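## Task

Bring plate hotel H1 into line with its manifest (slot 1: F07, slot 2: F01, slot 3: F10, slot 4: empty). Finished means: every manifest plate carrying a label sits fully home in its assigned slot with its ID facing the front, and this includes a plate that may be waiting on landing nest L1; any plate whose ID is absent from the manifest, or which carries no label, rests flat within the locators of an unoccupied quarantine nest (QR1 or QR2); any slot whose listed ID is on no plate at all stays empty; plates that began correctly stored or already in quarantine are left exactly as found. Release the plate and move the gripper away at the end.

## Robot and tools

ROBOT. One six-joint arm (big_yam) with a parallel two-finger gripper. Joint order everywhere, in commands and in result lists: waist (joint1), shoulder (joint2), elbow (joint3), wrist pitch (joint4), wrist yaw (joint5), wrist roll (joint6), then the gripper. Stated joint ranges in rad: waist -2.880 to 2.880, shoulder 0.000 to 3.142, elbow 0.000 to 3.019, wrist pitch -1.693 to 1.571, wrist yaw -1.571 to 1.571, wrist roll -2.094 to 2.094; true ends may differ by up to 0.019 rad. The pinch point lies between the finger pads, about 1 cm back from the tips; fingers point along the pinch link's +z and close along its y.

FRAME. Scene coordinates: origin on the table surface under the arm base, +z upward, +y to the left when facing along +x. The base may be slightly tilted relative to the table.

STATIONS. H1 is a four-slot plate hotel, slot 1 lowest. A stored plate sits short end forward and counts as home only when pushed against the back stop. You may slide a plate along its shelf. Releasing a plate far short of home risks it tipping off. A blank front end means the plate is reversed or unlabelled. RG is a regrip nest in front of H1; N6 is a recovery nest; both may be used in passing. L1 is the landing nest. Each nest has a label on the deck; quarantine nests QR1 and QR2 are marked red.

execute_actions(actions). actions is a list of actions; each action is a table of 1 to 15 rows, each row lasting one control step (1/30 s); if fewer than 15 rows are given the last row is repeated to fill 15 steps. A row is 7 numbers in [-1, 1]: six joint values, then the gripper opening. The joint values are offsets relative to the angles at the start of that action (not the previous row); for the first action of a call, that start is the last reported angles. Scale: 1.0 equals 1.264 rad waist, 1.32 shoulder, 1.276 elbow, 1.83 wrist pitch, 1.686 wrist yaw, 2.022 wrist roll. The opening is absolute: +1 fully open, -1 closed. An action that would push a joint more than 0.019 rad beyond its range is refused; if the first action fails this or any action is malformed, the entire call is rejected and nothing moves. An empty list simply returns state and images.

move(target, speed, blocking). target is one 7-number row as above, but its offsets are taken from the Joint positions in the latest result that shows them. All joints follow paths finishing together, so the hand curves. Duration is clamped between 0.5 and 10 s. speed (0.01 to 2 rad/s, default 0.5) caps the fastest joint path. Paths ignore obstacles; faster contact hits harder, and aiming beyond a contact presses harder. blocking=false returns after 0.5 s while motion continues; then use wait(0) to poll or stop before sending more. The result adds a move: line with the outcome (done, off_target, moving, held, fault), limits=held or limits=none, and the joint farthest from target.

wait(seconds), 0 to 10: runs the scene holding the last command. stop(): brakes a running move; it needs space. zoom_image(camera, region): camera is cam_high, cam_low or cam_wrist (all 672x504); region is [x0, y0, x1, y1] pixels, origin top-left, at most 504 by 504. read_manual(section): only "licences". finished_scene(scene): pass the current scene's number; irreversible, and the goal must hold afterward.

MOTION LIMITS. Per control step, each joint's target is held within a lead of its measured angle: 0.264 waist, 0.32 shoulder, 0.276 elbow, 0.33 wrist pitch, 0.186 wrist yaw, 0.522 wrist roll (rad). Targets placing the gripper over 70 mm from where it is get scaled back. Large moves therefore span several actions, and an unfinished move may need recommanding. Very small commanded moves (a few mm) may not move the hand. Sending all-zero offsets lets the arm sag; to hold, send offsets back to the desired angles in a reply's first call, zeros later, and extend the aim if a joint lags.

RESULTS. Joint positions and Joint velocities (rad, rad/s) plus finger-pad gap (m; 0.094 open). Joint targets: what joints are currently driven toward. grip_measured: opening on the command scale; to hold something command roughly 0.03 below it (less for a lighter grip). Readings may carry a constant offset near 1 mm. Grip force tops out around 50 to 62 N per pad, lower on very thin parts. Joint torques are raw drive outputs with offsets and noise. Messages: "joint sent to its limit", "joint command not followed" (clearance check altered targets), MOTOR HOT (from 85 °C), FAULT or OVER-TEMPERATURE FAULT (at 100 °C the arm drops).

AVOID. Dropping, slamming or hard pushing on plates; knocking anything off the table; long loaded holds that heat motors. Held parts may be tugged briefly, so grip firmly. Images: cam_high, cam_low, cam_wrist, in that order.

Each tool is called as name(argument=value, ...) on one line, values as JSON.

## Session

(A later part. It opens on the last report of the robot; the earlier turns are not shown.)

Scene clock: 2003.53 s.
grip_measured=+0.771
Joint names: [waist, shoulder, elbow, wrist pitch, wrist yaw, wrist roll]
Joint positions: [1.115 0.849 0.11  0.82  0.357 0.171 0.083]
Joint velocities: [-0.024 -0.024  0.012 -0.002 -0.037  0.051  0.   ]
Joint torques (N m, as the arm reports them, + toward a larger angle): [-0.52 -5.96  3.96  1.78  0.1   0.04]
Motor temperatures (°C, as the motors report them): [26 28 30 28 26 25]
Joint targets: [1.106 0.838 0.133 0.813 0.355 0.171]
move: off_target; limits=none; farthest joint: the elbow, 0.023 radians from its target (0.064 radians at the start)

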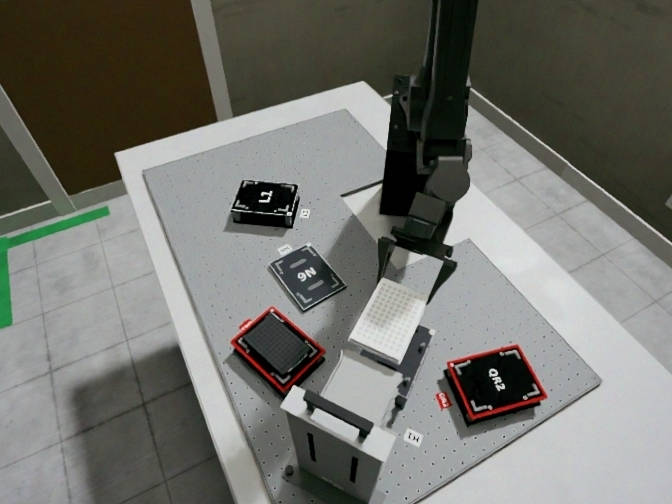

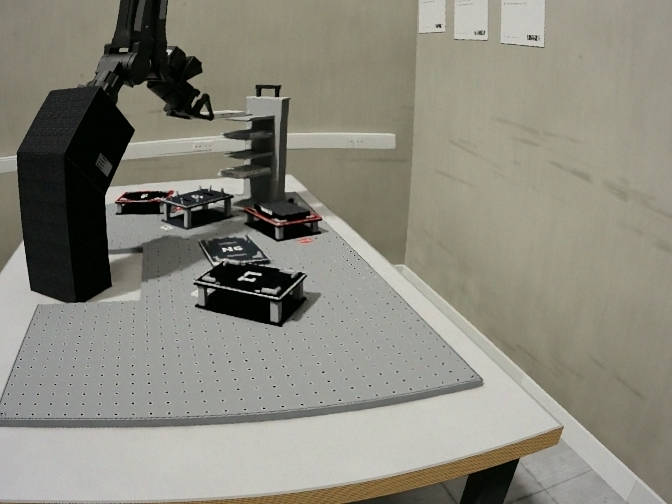

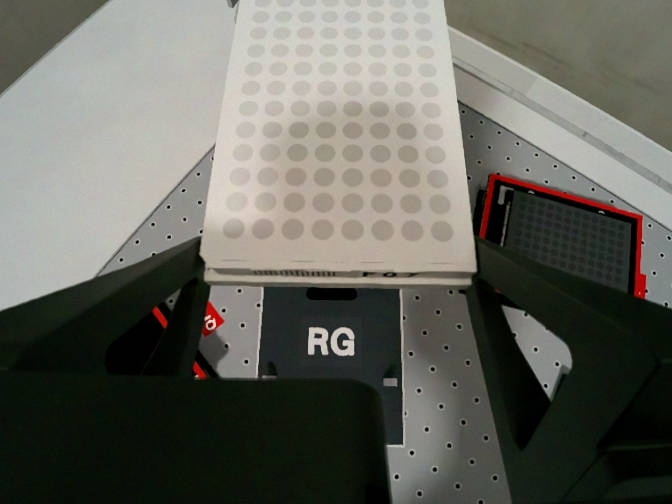

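move(target=[-0.007, -0.028, 0.018, -0.004, 0.0, 0.0, 0.735], speed=0.08)

Scene clock: 2026.60 s.
grip_measured=+0.771
Joint names: [waist, shoulder, elbow, wrist pitch, wrist yaw, wrist roll]
Joint positions: [1.115 0.823 0.11  0.82  0.357 0.171 0.083]
Joint velocities: [-0.015 -0.005  0.007  0.002 -0.007  0.022  0.   ]
Joint torques (N m, as the arm reports them, + toward a larger angle): [-0.2  -5.52  4.07  1.67  0.18  0.06]
Motor temperatures (°C, as the motors report them): [26 28 30 28 26 25]
Joint targets: [1.106 0.812 0.133 0.813 0.357 0.171]
move: off_target; limits=none; farthest joint: the elbow, 0.023 radians from its target (0.023 radians at the start)

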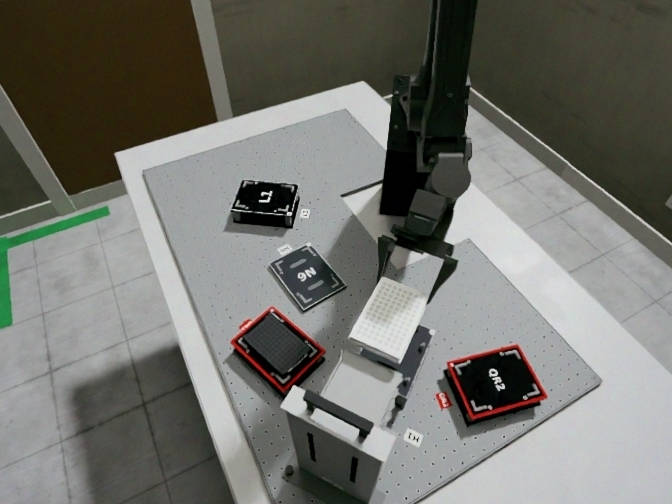

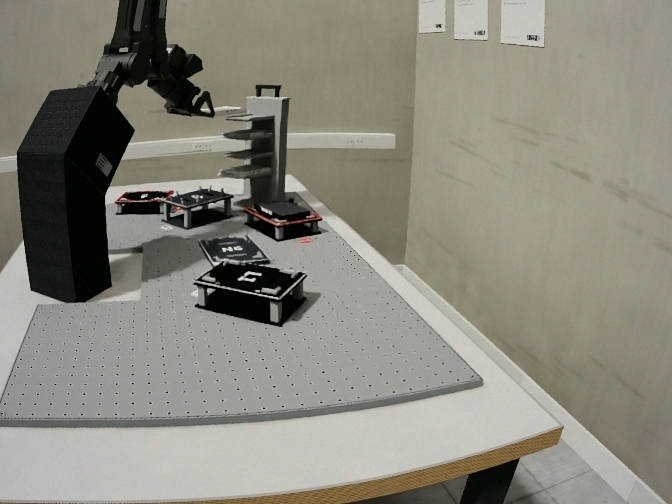

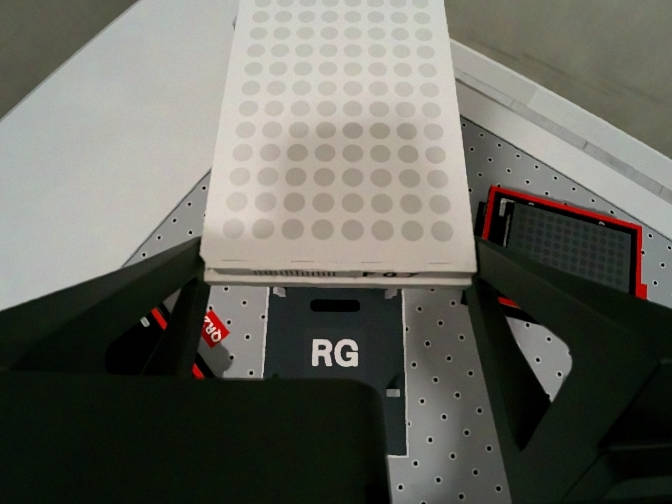

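move(target=[-0.0794, 0.0515, 0.1509, -0.0735, -0.0561, 0.0099, 0.735], speed=0.12)

Scene clock: 2034.03 s.
grip_measured=+0.771
Joint names: [waist, shoulder, elbow, wrist pitch, wrist yaw, wrist roll]
Joint positions: [1.025 0.884 0.274 0.694 0.265 0.183 0.083]
Joint velocities: [ 0.005 -0.015 -0.002 -0.012 -0.022 -0.022 -0.001]
Joint torques (N m, as the arm reports them, + toward a larger angle): [-0.23 -5.54  5.41  1.66  0.09  0.13]
Motor temperatures (°C, as the motors report them): [26 28 30 28 26 25]
Joint targets: [1.015 0.892 0.303 0.686 0.263 0.191]
move: off_target; limits=none; farthest joint: the elbow, 0.028 radians from its target (0.192 radians at the start)

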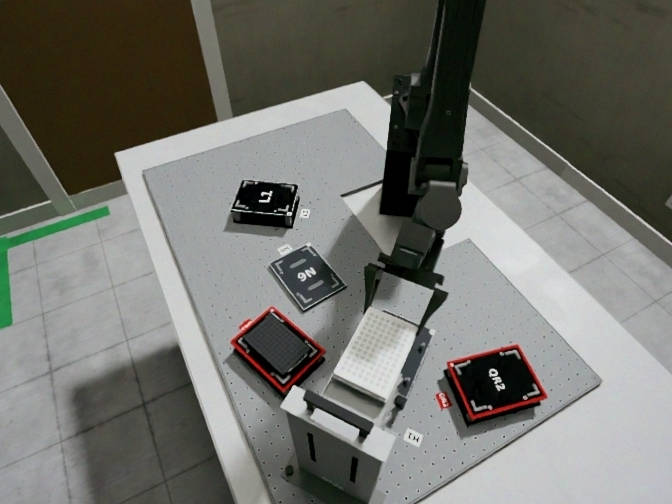

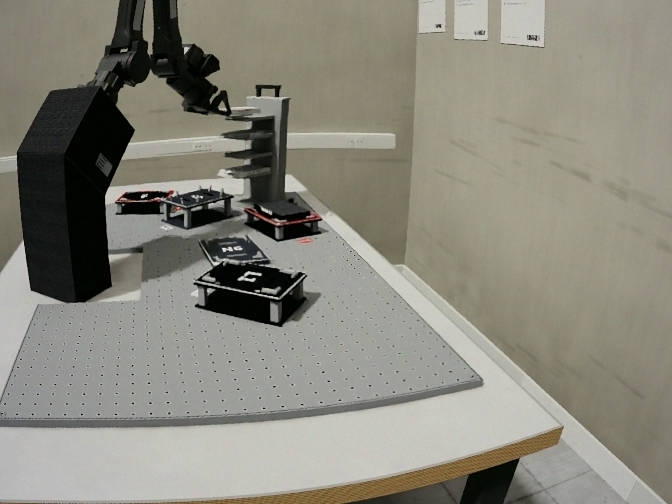

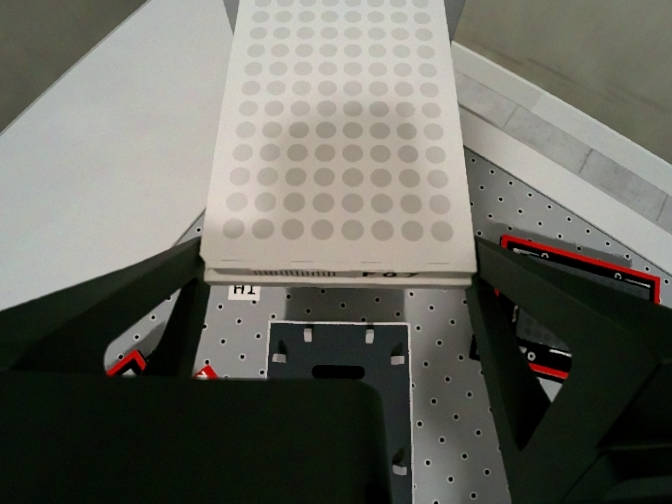

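zoom_image(camera="cam_low", region=[170, 70, 300, 160])

zoom_image(camera="cam_wrist", region=[190, 0, 490, 120])

zoom_image(camera="cam_high", region=[290, 270, 450, 440])

Region (170, 70, 300, 160) of cam_low's 672x504 image, scaled by 3.877, with more detail than that image has; it fills the top 349 rows of this view, and the rest is white.

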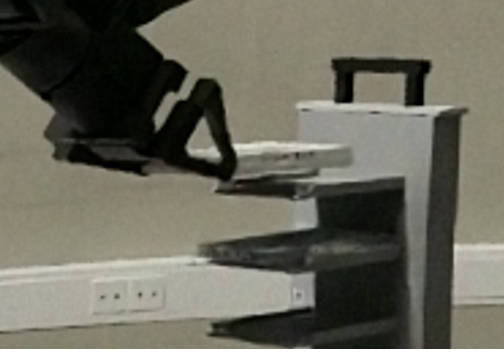

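Region (190, 0, 490, 120) of cam_wrist's 672x504 image, scaled by 1.680, with more detail than that image has; it fills the top 202 rows of this view, and the rest is white.

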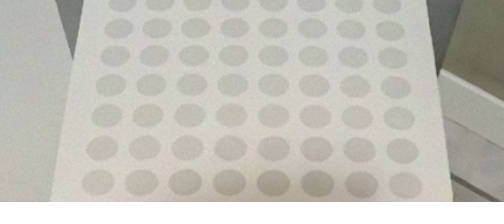

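Region (290, 270, 450, 440) of cam_high's 672x504 image, scaled by 2.965, with more detail than that image has; it fills the left 474 columns of this view, and the rest is white.

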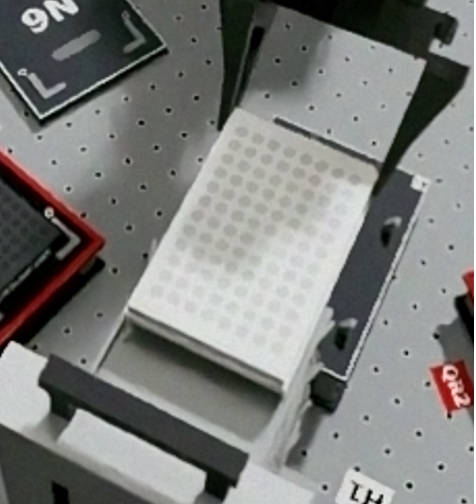

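move(target=[-0.006, 0.0413, 0.0157, 0.0363, 0.0, 0.0035, 0.735], speed=0.06)

Scene clock: 2055.83 s.
grip_measured=+0.771
Joint names: [waist, shoulder, elbow, wrist pitch, wrist yaw, wrist roll]
Joint positions: [1.025 0.931 0.274 0.738 0.265 0.183 0.083]
Joint velocities: [-0.015 -0.015 -0.037 -0.002  0.007 -0.007 -0.   ]
Joint torques (N m, as the arm reports them, + toward a larger angle): [-0.22 -5.84  4.38  3.02  0.18  0.1 ]
Motor temperatures (°C, as the motors report them): [26 28 31 28 26 25]
Joint targets: [1.017 0.939 0.294 0.760 0.265 0.190]
move: off_target; limits=none; farthest joint: the wrist pitch, 0.022 radians from its target (0.067 radians at the start)

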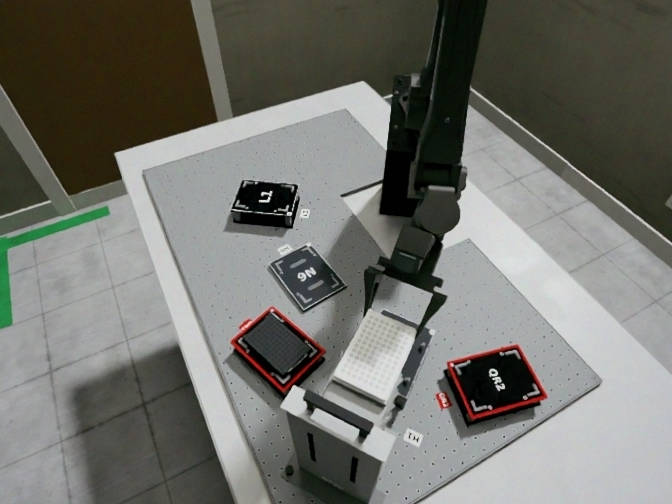

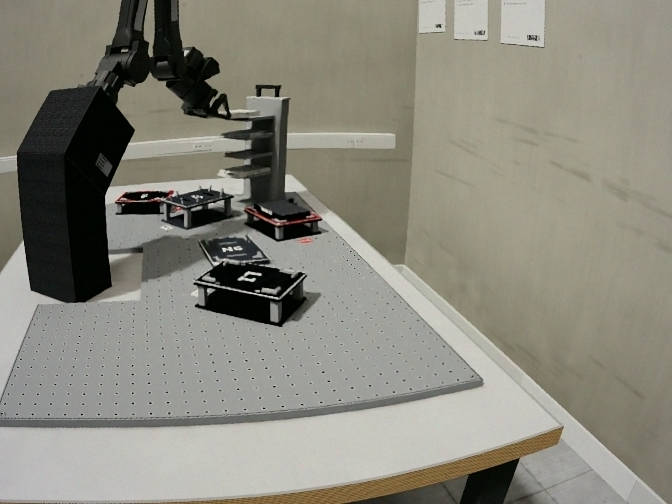

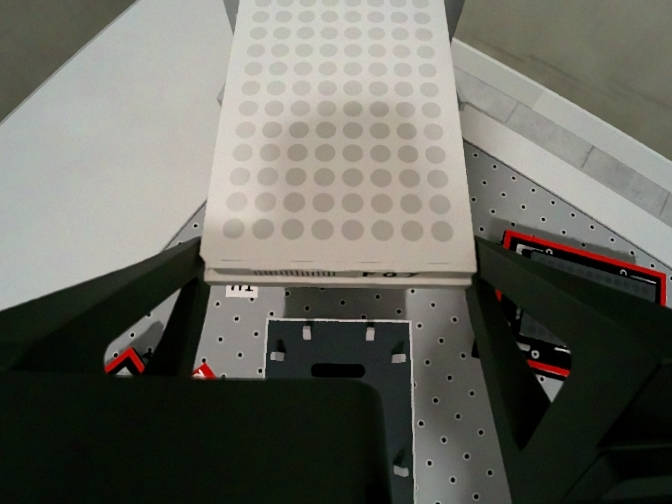

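zoom_image(camera="cam_low", region=[190, 80, 290, 150])

zoom_image(camera="cam_wrist", region=[190, 40, 490, 160])

Region (190, 80, 290, 150) of cam_low's 672x504 image, scaled by 5.040, with more detail than that image has; it fills the top 353 rows of this view, and the rest is white.

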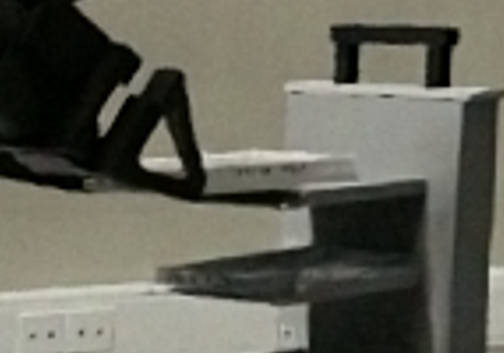

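Region (190, 40, 490, 160) of cam_wrist's 672x504 image, scaled by 1.680, with more detail than that image has; it fills the top 202 rows of this view, and the rest is white.

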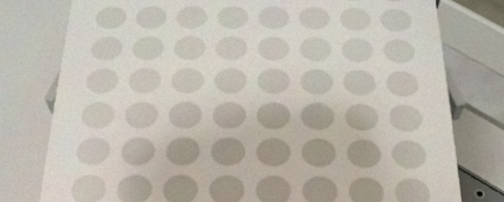

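move(target=[-0.006, 0.0250, 0.0157, 0.0270, 0.0, 0.0035, 0.735], speed=0.05)

Scene clock: 2074.53 s.
grip_measured=+0.771
Joint names: [waist, shoulder, elbow, wrist pitch, wrist yaw, wrist roll]
Joint positions: [1.025 0.957 0.274 0.765 0.265 0.183 0.083]
Joint velocities: [-0.005 -0.024  0.002  0.012  0.037 -0.066 -0.   ]
Joint torques (N m, as the arm reports them, + toward a larger angle): [-0.37 -6.06  4.22  2.88  0.18  0.11]
Motor temperatures (°C, as the motors report them): [26 28 31 28 26 25]
Joint targets: [1.017 0.965 0.294 0.787 0.265 0.190]
move: off_target; limits=none; farthest joint: the wrist pitch, 0.022 radians from its target (0.049 radians at the start)

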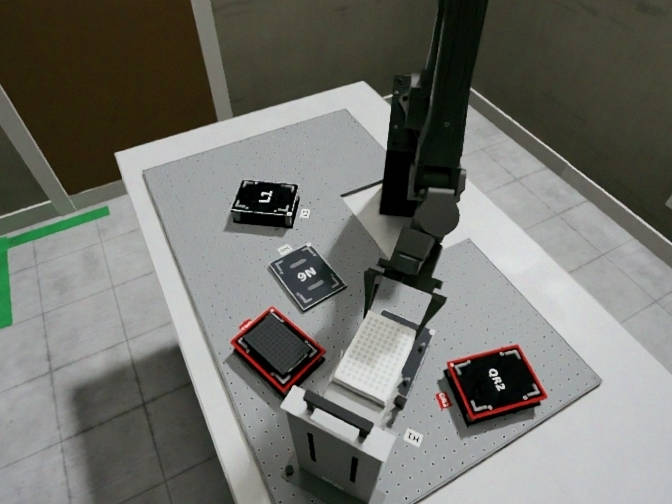

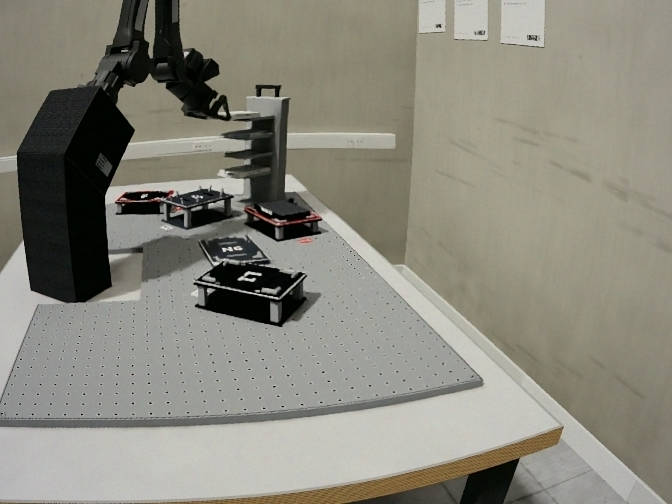

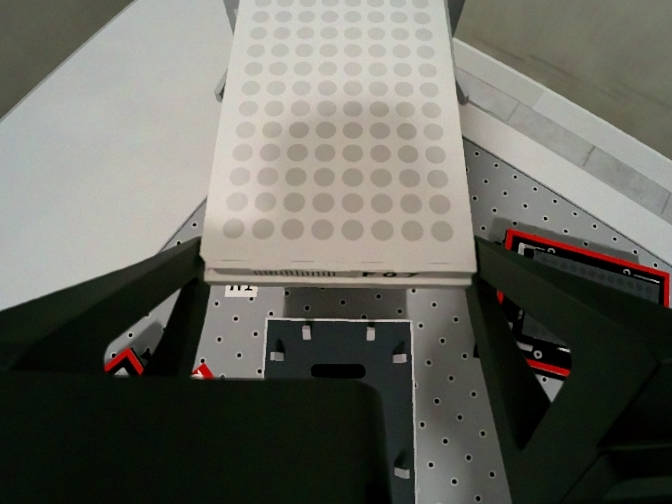

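zoom_image(camera="cam_low", region=[190, 80, 290, 150])

zoom_image(camera="cam_wrist", region=[190, 0, 490, 140])

Region (190, 80, 290, 150) of cam_low's 672x504 image, scaled by 5.040, with more detail than that image has; it fills the top 353 rows of this view, and the rest is white.

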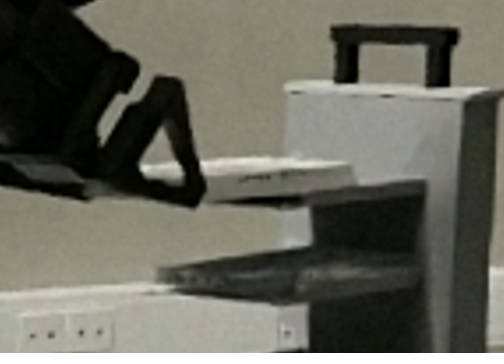

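Region (190, 0, 490, 140) of cam_wrist's 672x504 image, scaled by 1.680, with more detail than that image has; it fills the top 235 rows of this view, and the rest is white.

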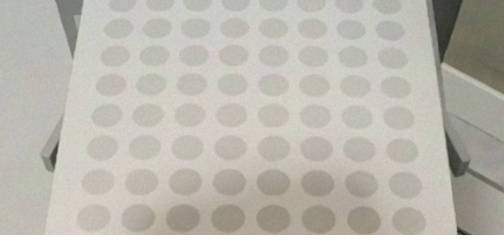

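execute_actions(actions=[[[-0.0063,0.0053,0.018,0.008,-0.0006,0.0035,0.735],[-0.0063,0.0053,0.019,0.004,-0.0012,0.0035,0.735],[-0.0063,0.0053,0.0204,0.0,-0.0012,0.0035,0.735],[-0.0063,0.0053,0.0204,-0.0033,-0.0012,0.0035,0.735]],[[-0.0066,0.0055,0.0223,-0.0035,-0.0014,0.0035,0.735],[-0.0073,0.0060,0.0246,-0.0041,-0.0019,0.0035,0.735],[-0.0085,0.0069,0.0278,-0.0051,-0.0027,0.0035,0.735],[-0.0101,0.0081,0.0316,-0.0065,-0.0038,0.0035,0.735],[-0.0120,0.0095,0.0358,-0.0081,-0.0052,0.0035,0.735],[-0.0142,0.0111,0.0404,-0.0099,-0.0067,0.0035,0.735],[-0.0165,0.0128,0.0450,-0.0119,-0.0083,0.0035,0.735],[-0.0189,0.0146,0.0496,-0.0139,-0.0099,0.0035,0.735],[-0.0212,0.0163,0.0539,-0.0159,-0.0115,0.0035,0.735],[-0.0234,0.0179,0.0576,-0.0177,-0.0131,0.0035,0.735],[-0.0253,0.0193,0.0608,-0.0193,-0.0144,0.0035,0.735],[-0.0269,0.0205,0.0631,-0.0207,-0.0155,0.0035,0.735],[-0.0281,0.0214,0.0645,-0.0217,-0.0163,0.0035,0.735],[-0.0288,0.0219,0.0650,-0.0223,-0.0168,0.0035,0.735],[-0.0291,0.0221,0.0650,-0.0225,-0.0170,0.0035,0.735]]])

wait(seconds=0.5)

Scene clock: 2124.23 s.
grip_measured=+0.771
Joint names: [waist, shoulder, elbow, wrist pitch, wrist yaw, wrist roll]
Joint positions: [0.998 0.978 0.331 0.735 0.24  0.183 0.083]
Joint velocities: [-0.034 -0.005  0.046 -0.046  0.007  0.051  0.   ]
Joint torques (N m, as the arm reports them, + toward a larger angle): [-0.26 -6.73  4.74  1.7   0.05  0.12]
Motor temperatures (°C, as the motors report them): [26 28 31 29 26 25]
Joint targets: [0.988 0.986 0.357 0.724 0.236 0.190]

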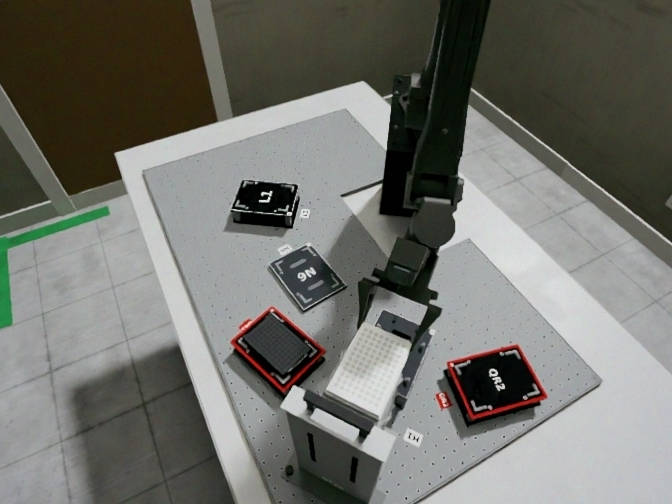

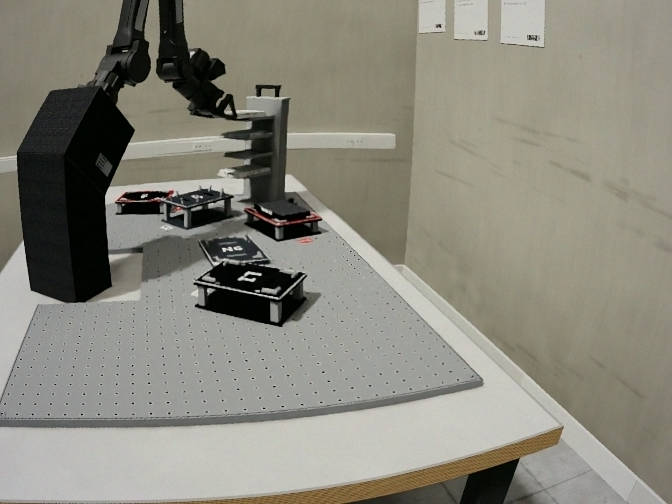

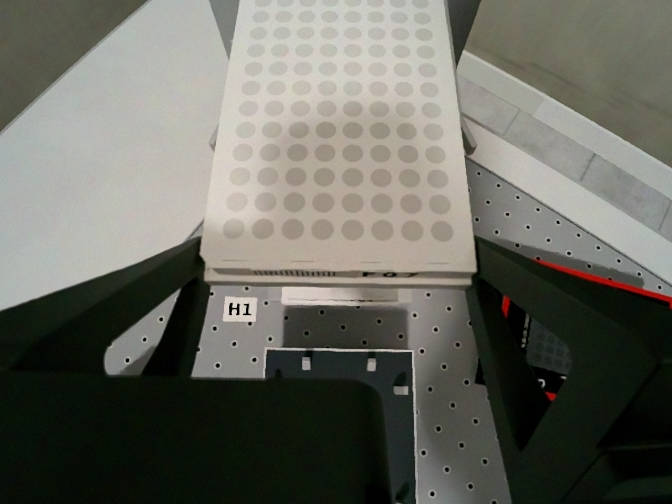

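Scene clock: 2124.73 s.
grip_measured=+0.771
Joint names: [waist, shoulder, elbow, wrist pitch, wrist yaw, wrist roll]
Joint positions: [0.997 0.978 0.332 0.732 0.239 0.183 0.083]
Joint velocities: [-0.005 -0.005 -0.022 -0.007  0.007 -0.037 -0.   ]
Joint torques (N m, as the arm reports them, + toward a larger angle): [-0.14 -6.77  4.94  1.58  0.06  0.08]
Motor temperatures (°C, as the motors report them): [26 28 31 29 26 25]
Joint targets: [0.988 0.986 0.357 0.724 0.236 0.190]
wait: 0.50 s; at rest by 0.23 s

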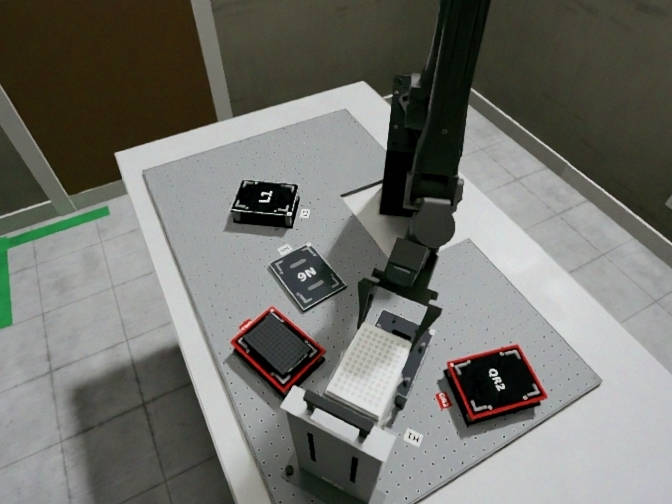

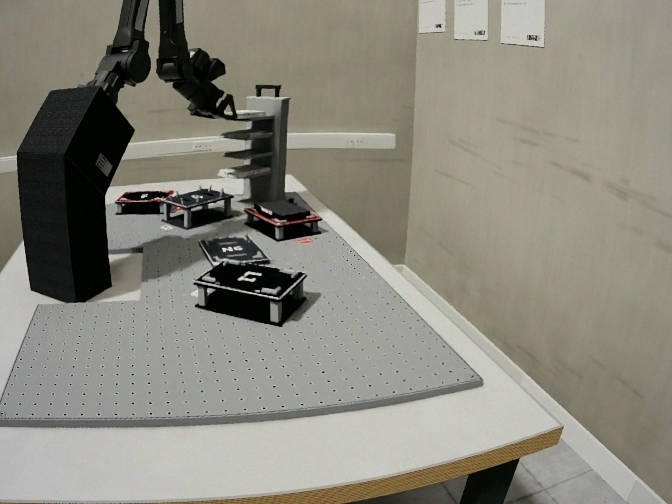

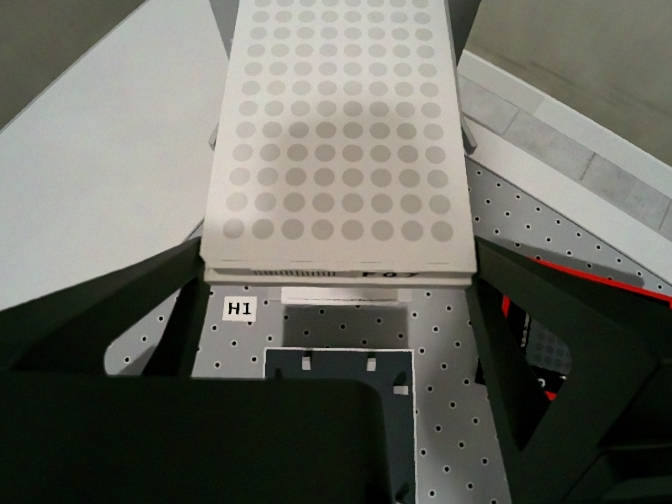

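zoom_image(camera="cam_wrist", region=[190, 60, 490, 200])

zoom_image(camera="cam_low", region=[190, 80, 290, 150])

Region (190, 60, 490, 200) of cam_wrist's 672x504 image, scaled by 1.680, with more detail than that image has; it fills the top 235 rows of this view, and the rest is white.

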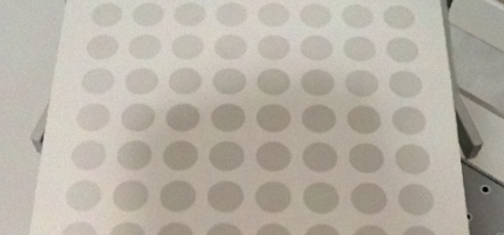

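Region (190, 80, 290, 150) of cam_low's 672x504 image, scaled by 5.040, with more detail than that image has; it fills the top 353 rows of this view, and the rest is white.

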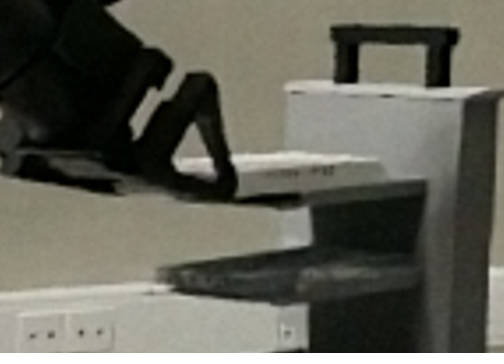

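execute_actions(actions=[[[-0.0073,0.0063,0.0200,-0.0046,-0.0020,0.0035,0.735],[-0.0081,0.0070,0.0213,-0.0050,-0.0025,0.0035,0.735],[-0.0092,0.0081,0.0233,-0.0058,-0.0033,0.0035,0.735],[-0.0108,0.0096,0.0260,-0.0068,-0.0045,0.0035,0.735],[-0.0128,0.0115,0.0293,-0.0080,-0.0059,0.0035,0.735],[-0.0149,0.0135,0.0330,-0.0094,-0.0074,0.0035,0.735],[-0.0172,0.0157,0.0370,-0.0109,-0.0091,0.0035,0.735],[-0.0196,0.0179,0.0411,-0.0123,-0.0107,0.0035,0.735],[-0.0219,0.0201,0.0451,-0.0138,-0.0124,0.0035,0.735],[-0.0241,0.0222,0.0488,-0.0152,-0.0140,0.0035,0.735],[-0.0260,0.0240,0.0521,-0.0164,-0.0153,0.0035,0.735],[-0.0276,0.0255,0.0548,-0.0174,-0.0165,0.0035,0.735],[-0.0287,0.0266,0.0568,-0.0182,-0.0173,0.0035,0.735],[-0.0295,0.0273,0.0581,-0.0186,-0.0178,0.0035,0.735],[-0.0297,0.0275,0.0585,-0.0188,-0.0180,0.0035,0.735]]])

wait(seconds=0.5)

Scene clock: 2152.47 s.
grip_measured=+0.771
Joint names: [waist, shoulder, elbow, wrist pitch, wrist yaw, wrist roll]
Joint positions: [0.97  1.006 0.377 0.708 0.211 0.184 0.083]
Joint velocities: [-0.034  0.034  0.076 -0.017 -0.066  0.051 -0.001]
Joint torques (N m, as the arm reports them, + toward a larger angle): [-0.49 -7.48  4.99  1.82  0.08  0.1 ]
Motor temperatures (°C, as the motors report them): [26 28 31 28 26 25]
Joint targets: [0.959 1.015 0.407 0.697 0.208 0.191]

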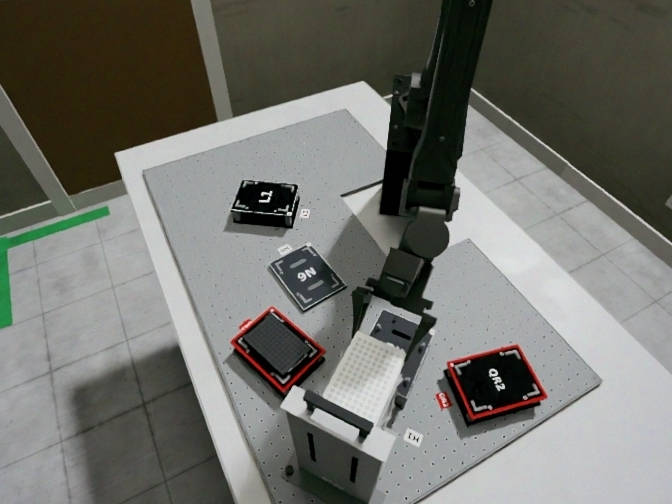

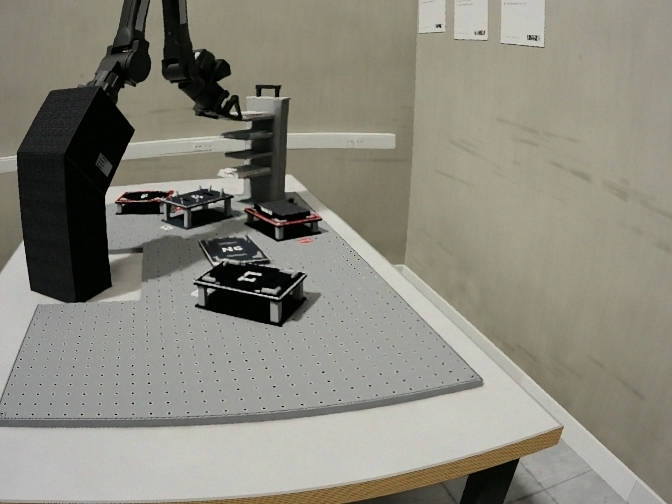

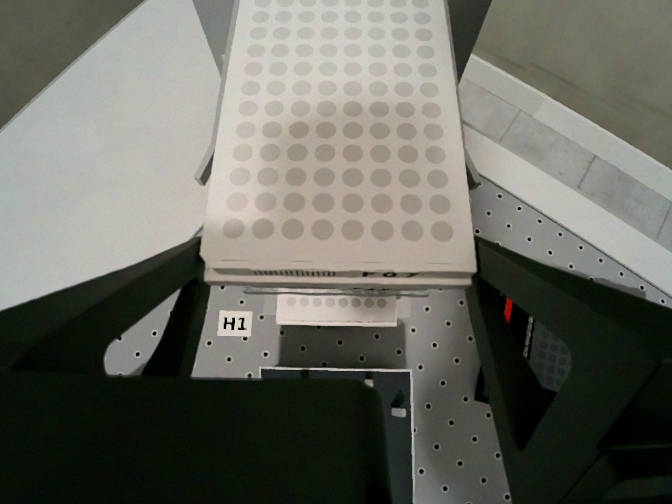

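Scene clock: 2152.97 s.
grip_measured=+0.771
Joint names: [waist, shoulder, elbow, wrist pitch, wrist yaw, wrist roll]
Joint positions: [0.969 1.007 0.381 0.705 0.211 0.184 0.083]
Joint velocities: [ 0.005  0.005 -0.002 -0.007  0.007 -0.022 -0.002]
Joint torques (N m, as the arm reports them, + toward a larger angle): [-0.65 -7.47  5.05  1.71  0.08  0.12]
Motor temperatures (°C, as the motors report them): [26 28 31 28 26 25]
Joint targets: [0.959 1.014 0.407 0.697 0.209 0.191]
wait: 0.50 s; at rest by 0.20 s

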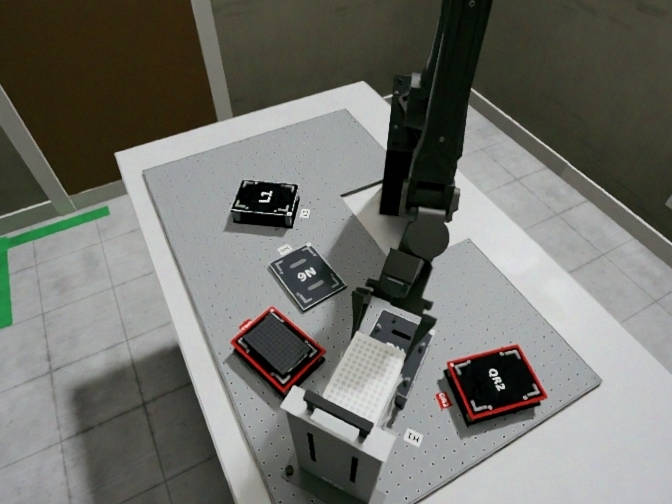

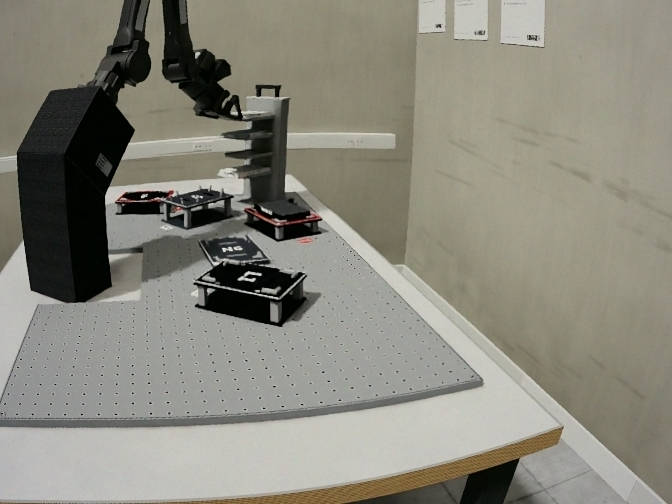

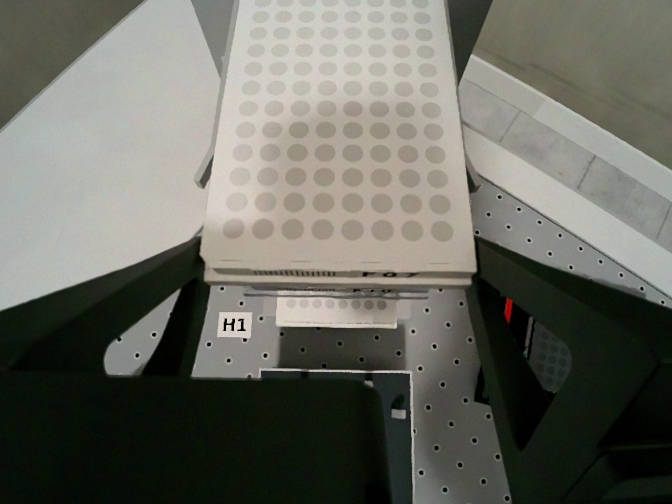

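zoom_image(camera="cam_wrist", region=[180, 100, 500, 300])

zoom_image(camera="cam_low", region=[190, 80, 290, 150])

Region (180, 100, 500, 300) of cam_wrist's 672x504 image, scaled by 1.575, with more detail than that image has; it fills the top 315 rows of this view, and the rest is white.

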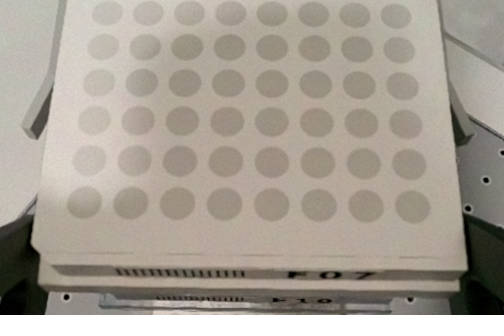

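Region (190, 80, 290, 150) of cam_low's 672x504 image, scaled by 5.040, with more detail than that image has; it fills the top 353 rows of this view, and the rest is white.

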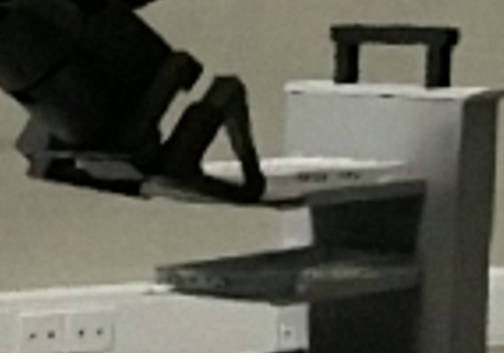

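execute_actions(actions=[[[-0.0087,0.0059,0.0220,-0.0051,-0.0018,0.0035,0.735],[-0.0094,0.0065,0.0236,-0.0058,-0.0024,0.0035,0.735],[-0.0102,0.0071,0.0252,-0.0065,-0.0029,0.0035,0.735],[-0.0109,0.0077,0.0268,-0.0072,-0.0035,0.0035,0.735],[-0.0117,0.0083,0.0284,-0.0079,-0.0041,0.0035,0.735],[-0.0124,0.0088,0.0300,-0.0085,-0.0047,0.0035,0.735],[-0.0132,0.0094,0.0316,-0.0092,-0.0053,0.0035,0.735],[-0.0139,0.0100,0.0332,-0.0099,-0.0058,0.0035,0.735],[-0.0147,0.0106,0.0348,-0.0106,-0.0064,0.0035,0.735],[-0.0154,0.0112,0.0364,-0.0113,-0.0070,0.0035,0.735]]])

wait(seconds=0.4)

Scene clock: 2179.83 s.
grip_measured=+0.771
Joint names: [waist, shoulder, elbow, wrist pitch, wrist yaw, wrist roll]
Joint positions: [0.96  1.013 0.398 0.693 0.201 0.184 0.083]
Joint velocities: [-0.005  0.015 -0.007  0.007  0.022 -0.007 -0.   ]
Joint torques (N m, as the arm reports them, + toward a larger angle): [-0.57 -7.14  5.49  1.63  0.08  0.1 ]
Motor temperatures (°C, as the motors report them): [26 28 31 28 26 25]
Joint targets: [0.950 1.021 0.427 0.684 0.199 0.191]

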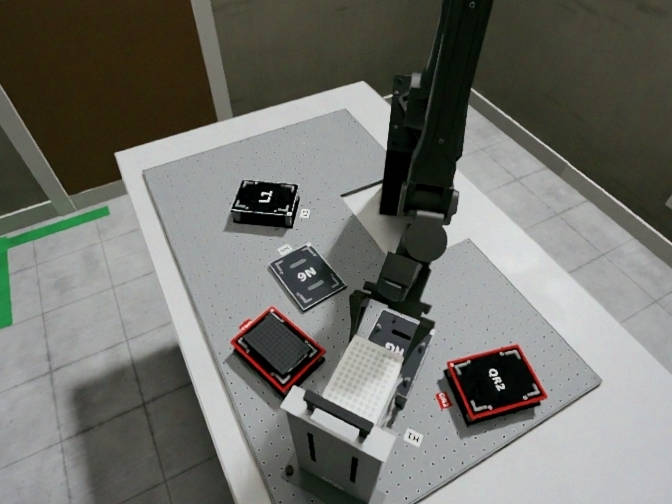

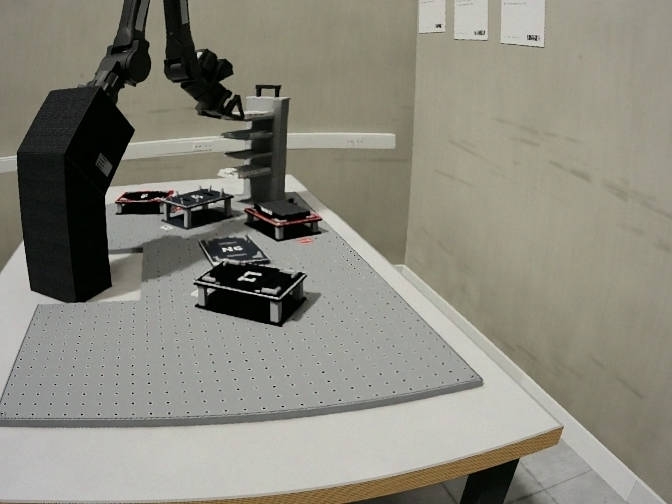

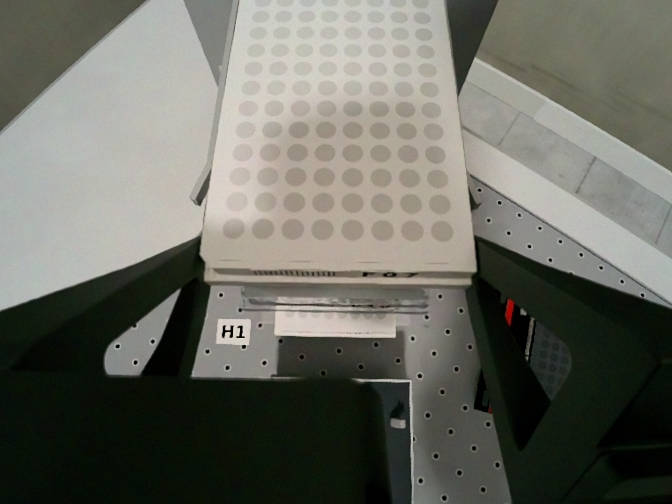

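Scene clock: 2180.23 s.
grip_measured=+0.771
Joint names: [waist, shoulder, elbow, wrist pitch, wrist yaw, wrist roll]
Joint positions: [0.96  1.013 0.398 0.692 0.201 0.184 0.083]
Joint velocities: [-0.015  0.005  0.002 -0.002 -0.051  0.022 -0.   ]
Joint torques (N m, as the arm reports them, + toward a larger angle): [-0.89 -7.49  5.38  1.63  0.08  0.08]
Motor temperatures (°C, as the motors report them): [26 28 31 28 26 25]
Joint targets: [0.950 1.021 0.427 0.684 0.199 0.191]
wait: 0.40 s; at rest by 0.17 s

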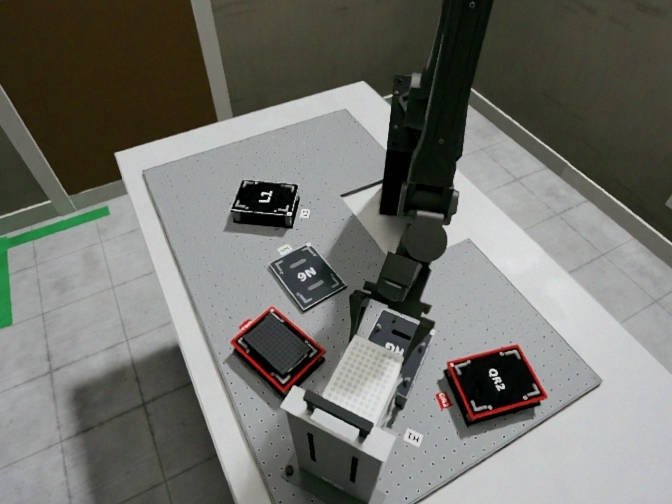

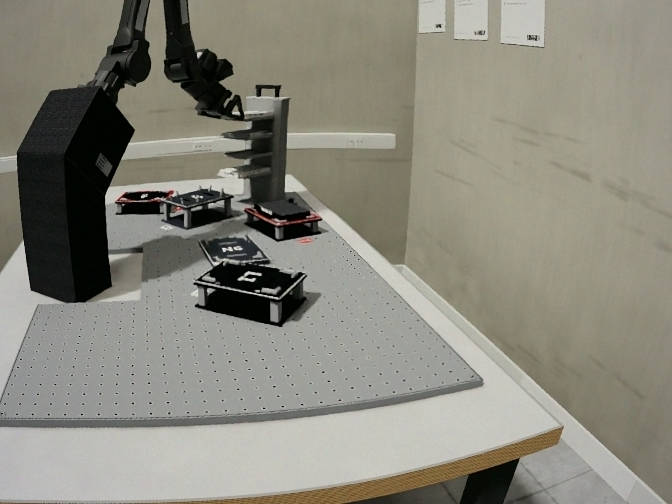

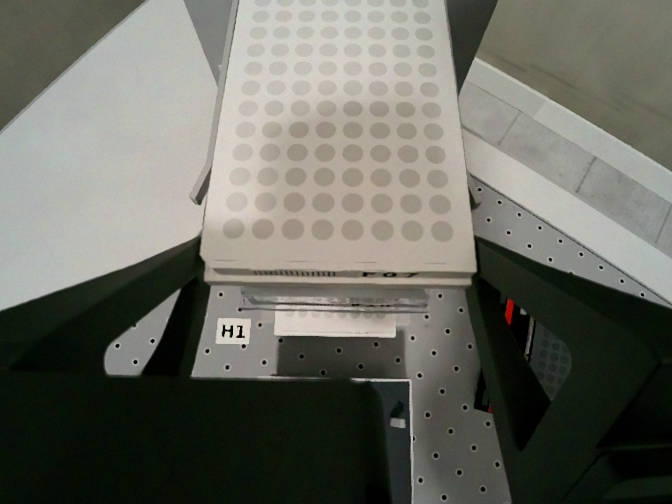

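execute_actions(actions=[[[-0.004,0.004,0.015,-0.003,0,0.002,0.75],[-0.004,0.004,0.015,-0.003,0,0.002,0.765],[-0.004,0.004,0.015,-0.003,0,0.002,0.78],[-0.004,0.004,0.015,-0.003,0,0.002,0.79],[-0.004,0.004,0.015,-0.003,0,0.002,0.80],[-0.004,0.004,0.015,-0.003,0,0.002,0.81],[-0.004,0.004,0.015,-0.003,0,0.002,0.83],[-0.004,0.004,0.015,-0.003,0,0.002,0.86],[-0.004,0.004,0.015,-0.003,0,0.002,0.90],[-0.004,0.004,0.015,-0.003,0,0.002,0.94],[-0.004,0.004,0.015,-0.003,0,0.002,0.97],[-0.004,0.004,0.015,-0.003,0,0.002,1.0]]])

Scene clock: 2188.20 s.
grip_measured=+1.000
Joint names: [waist, shoulder, elbow, wrist pitch, wrist yaw, wrist roll]
Joint positions: [0.96  1.013 0.398 0.692 0.201 0.184 0.094]
Joint velocities: [-0.005 -0.024 -0.012 -0.012  0.037 -0.037  0.   ]
Joint torques (N m, as the arm reports them, + toward a larger angle): [-0.53 -8.05  4.81  1.67  0.2   0.09]
Motor temperatures (°C, as the motors report them): [26 28 31 28 26 25]
Joint targets: [0.955 1.018 0.417 0.687 0.201 0.188]

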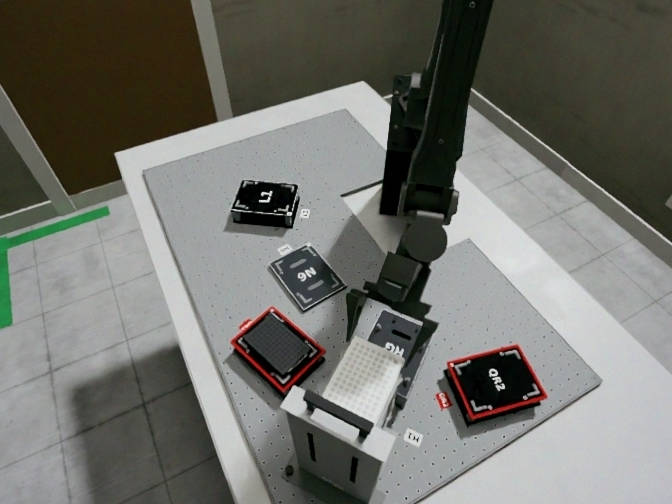

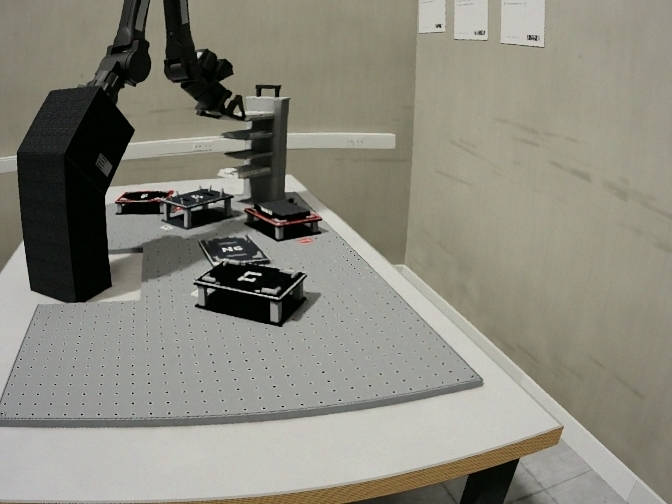

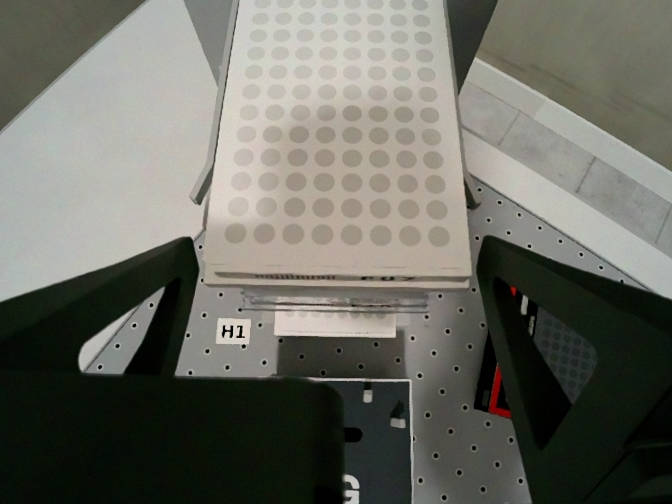

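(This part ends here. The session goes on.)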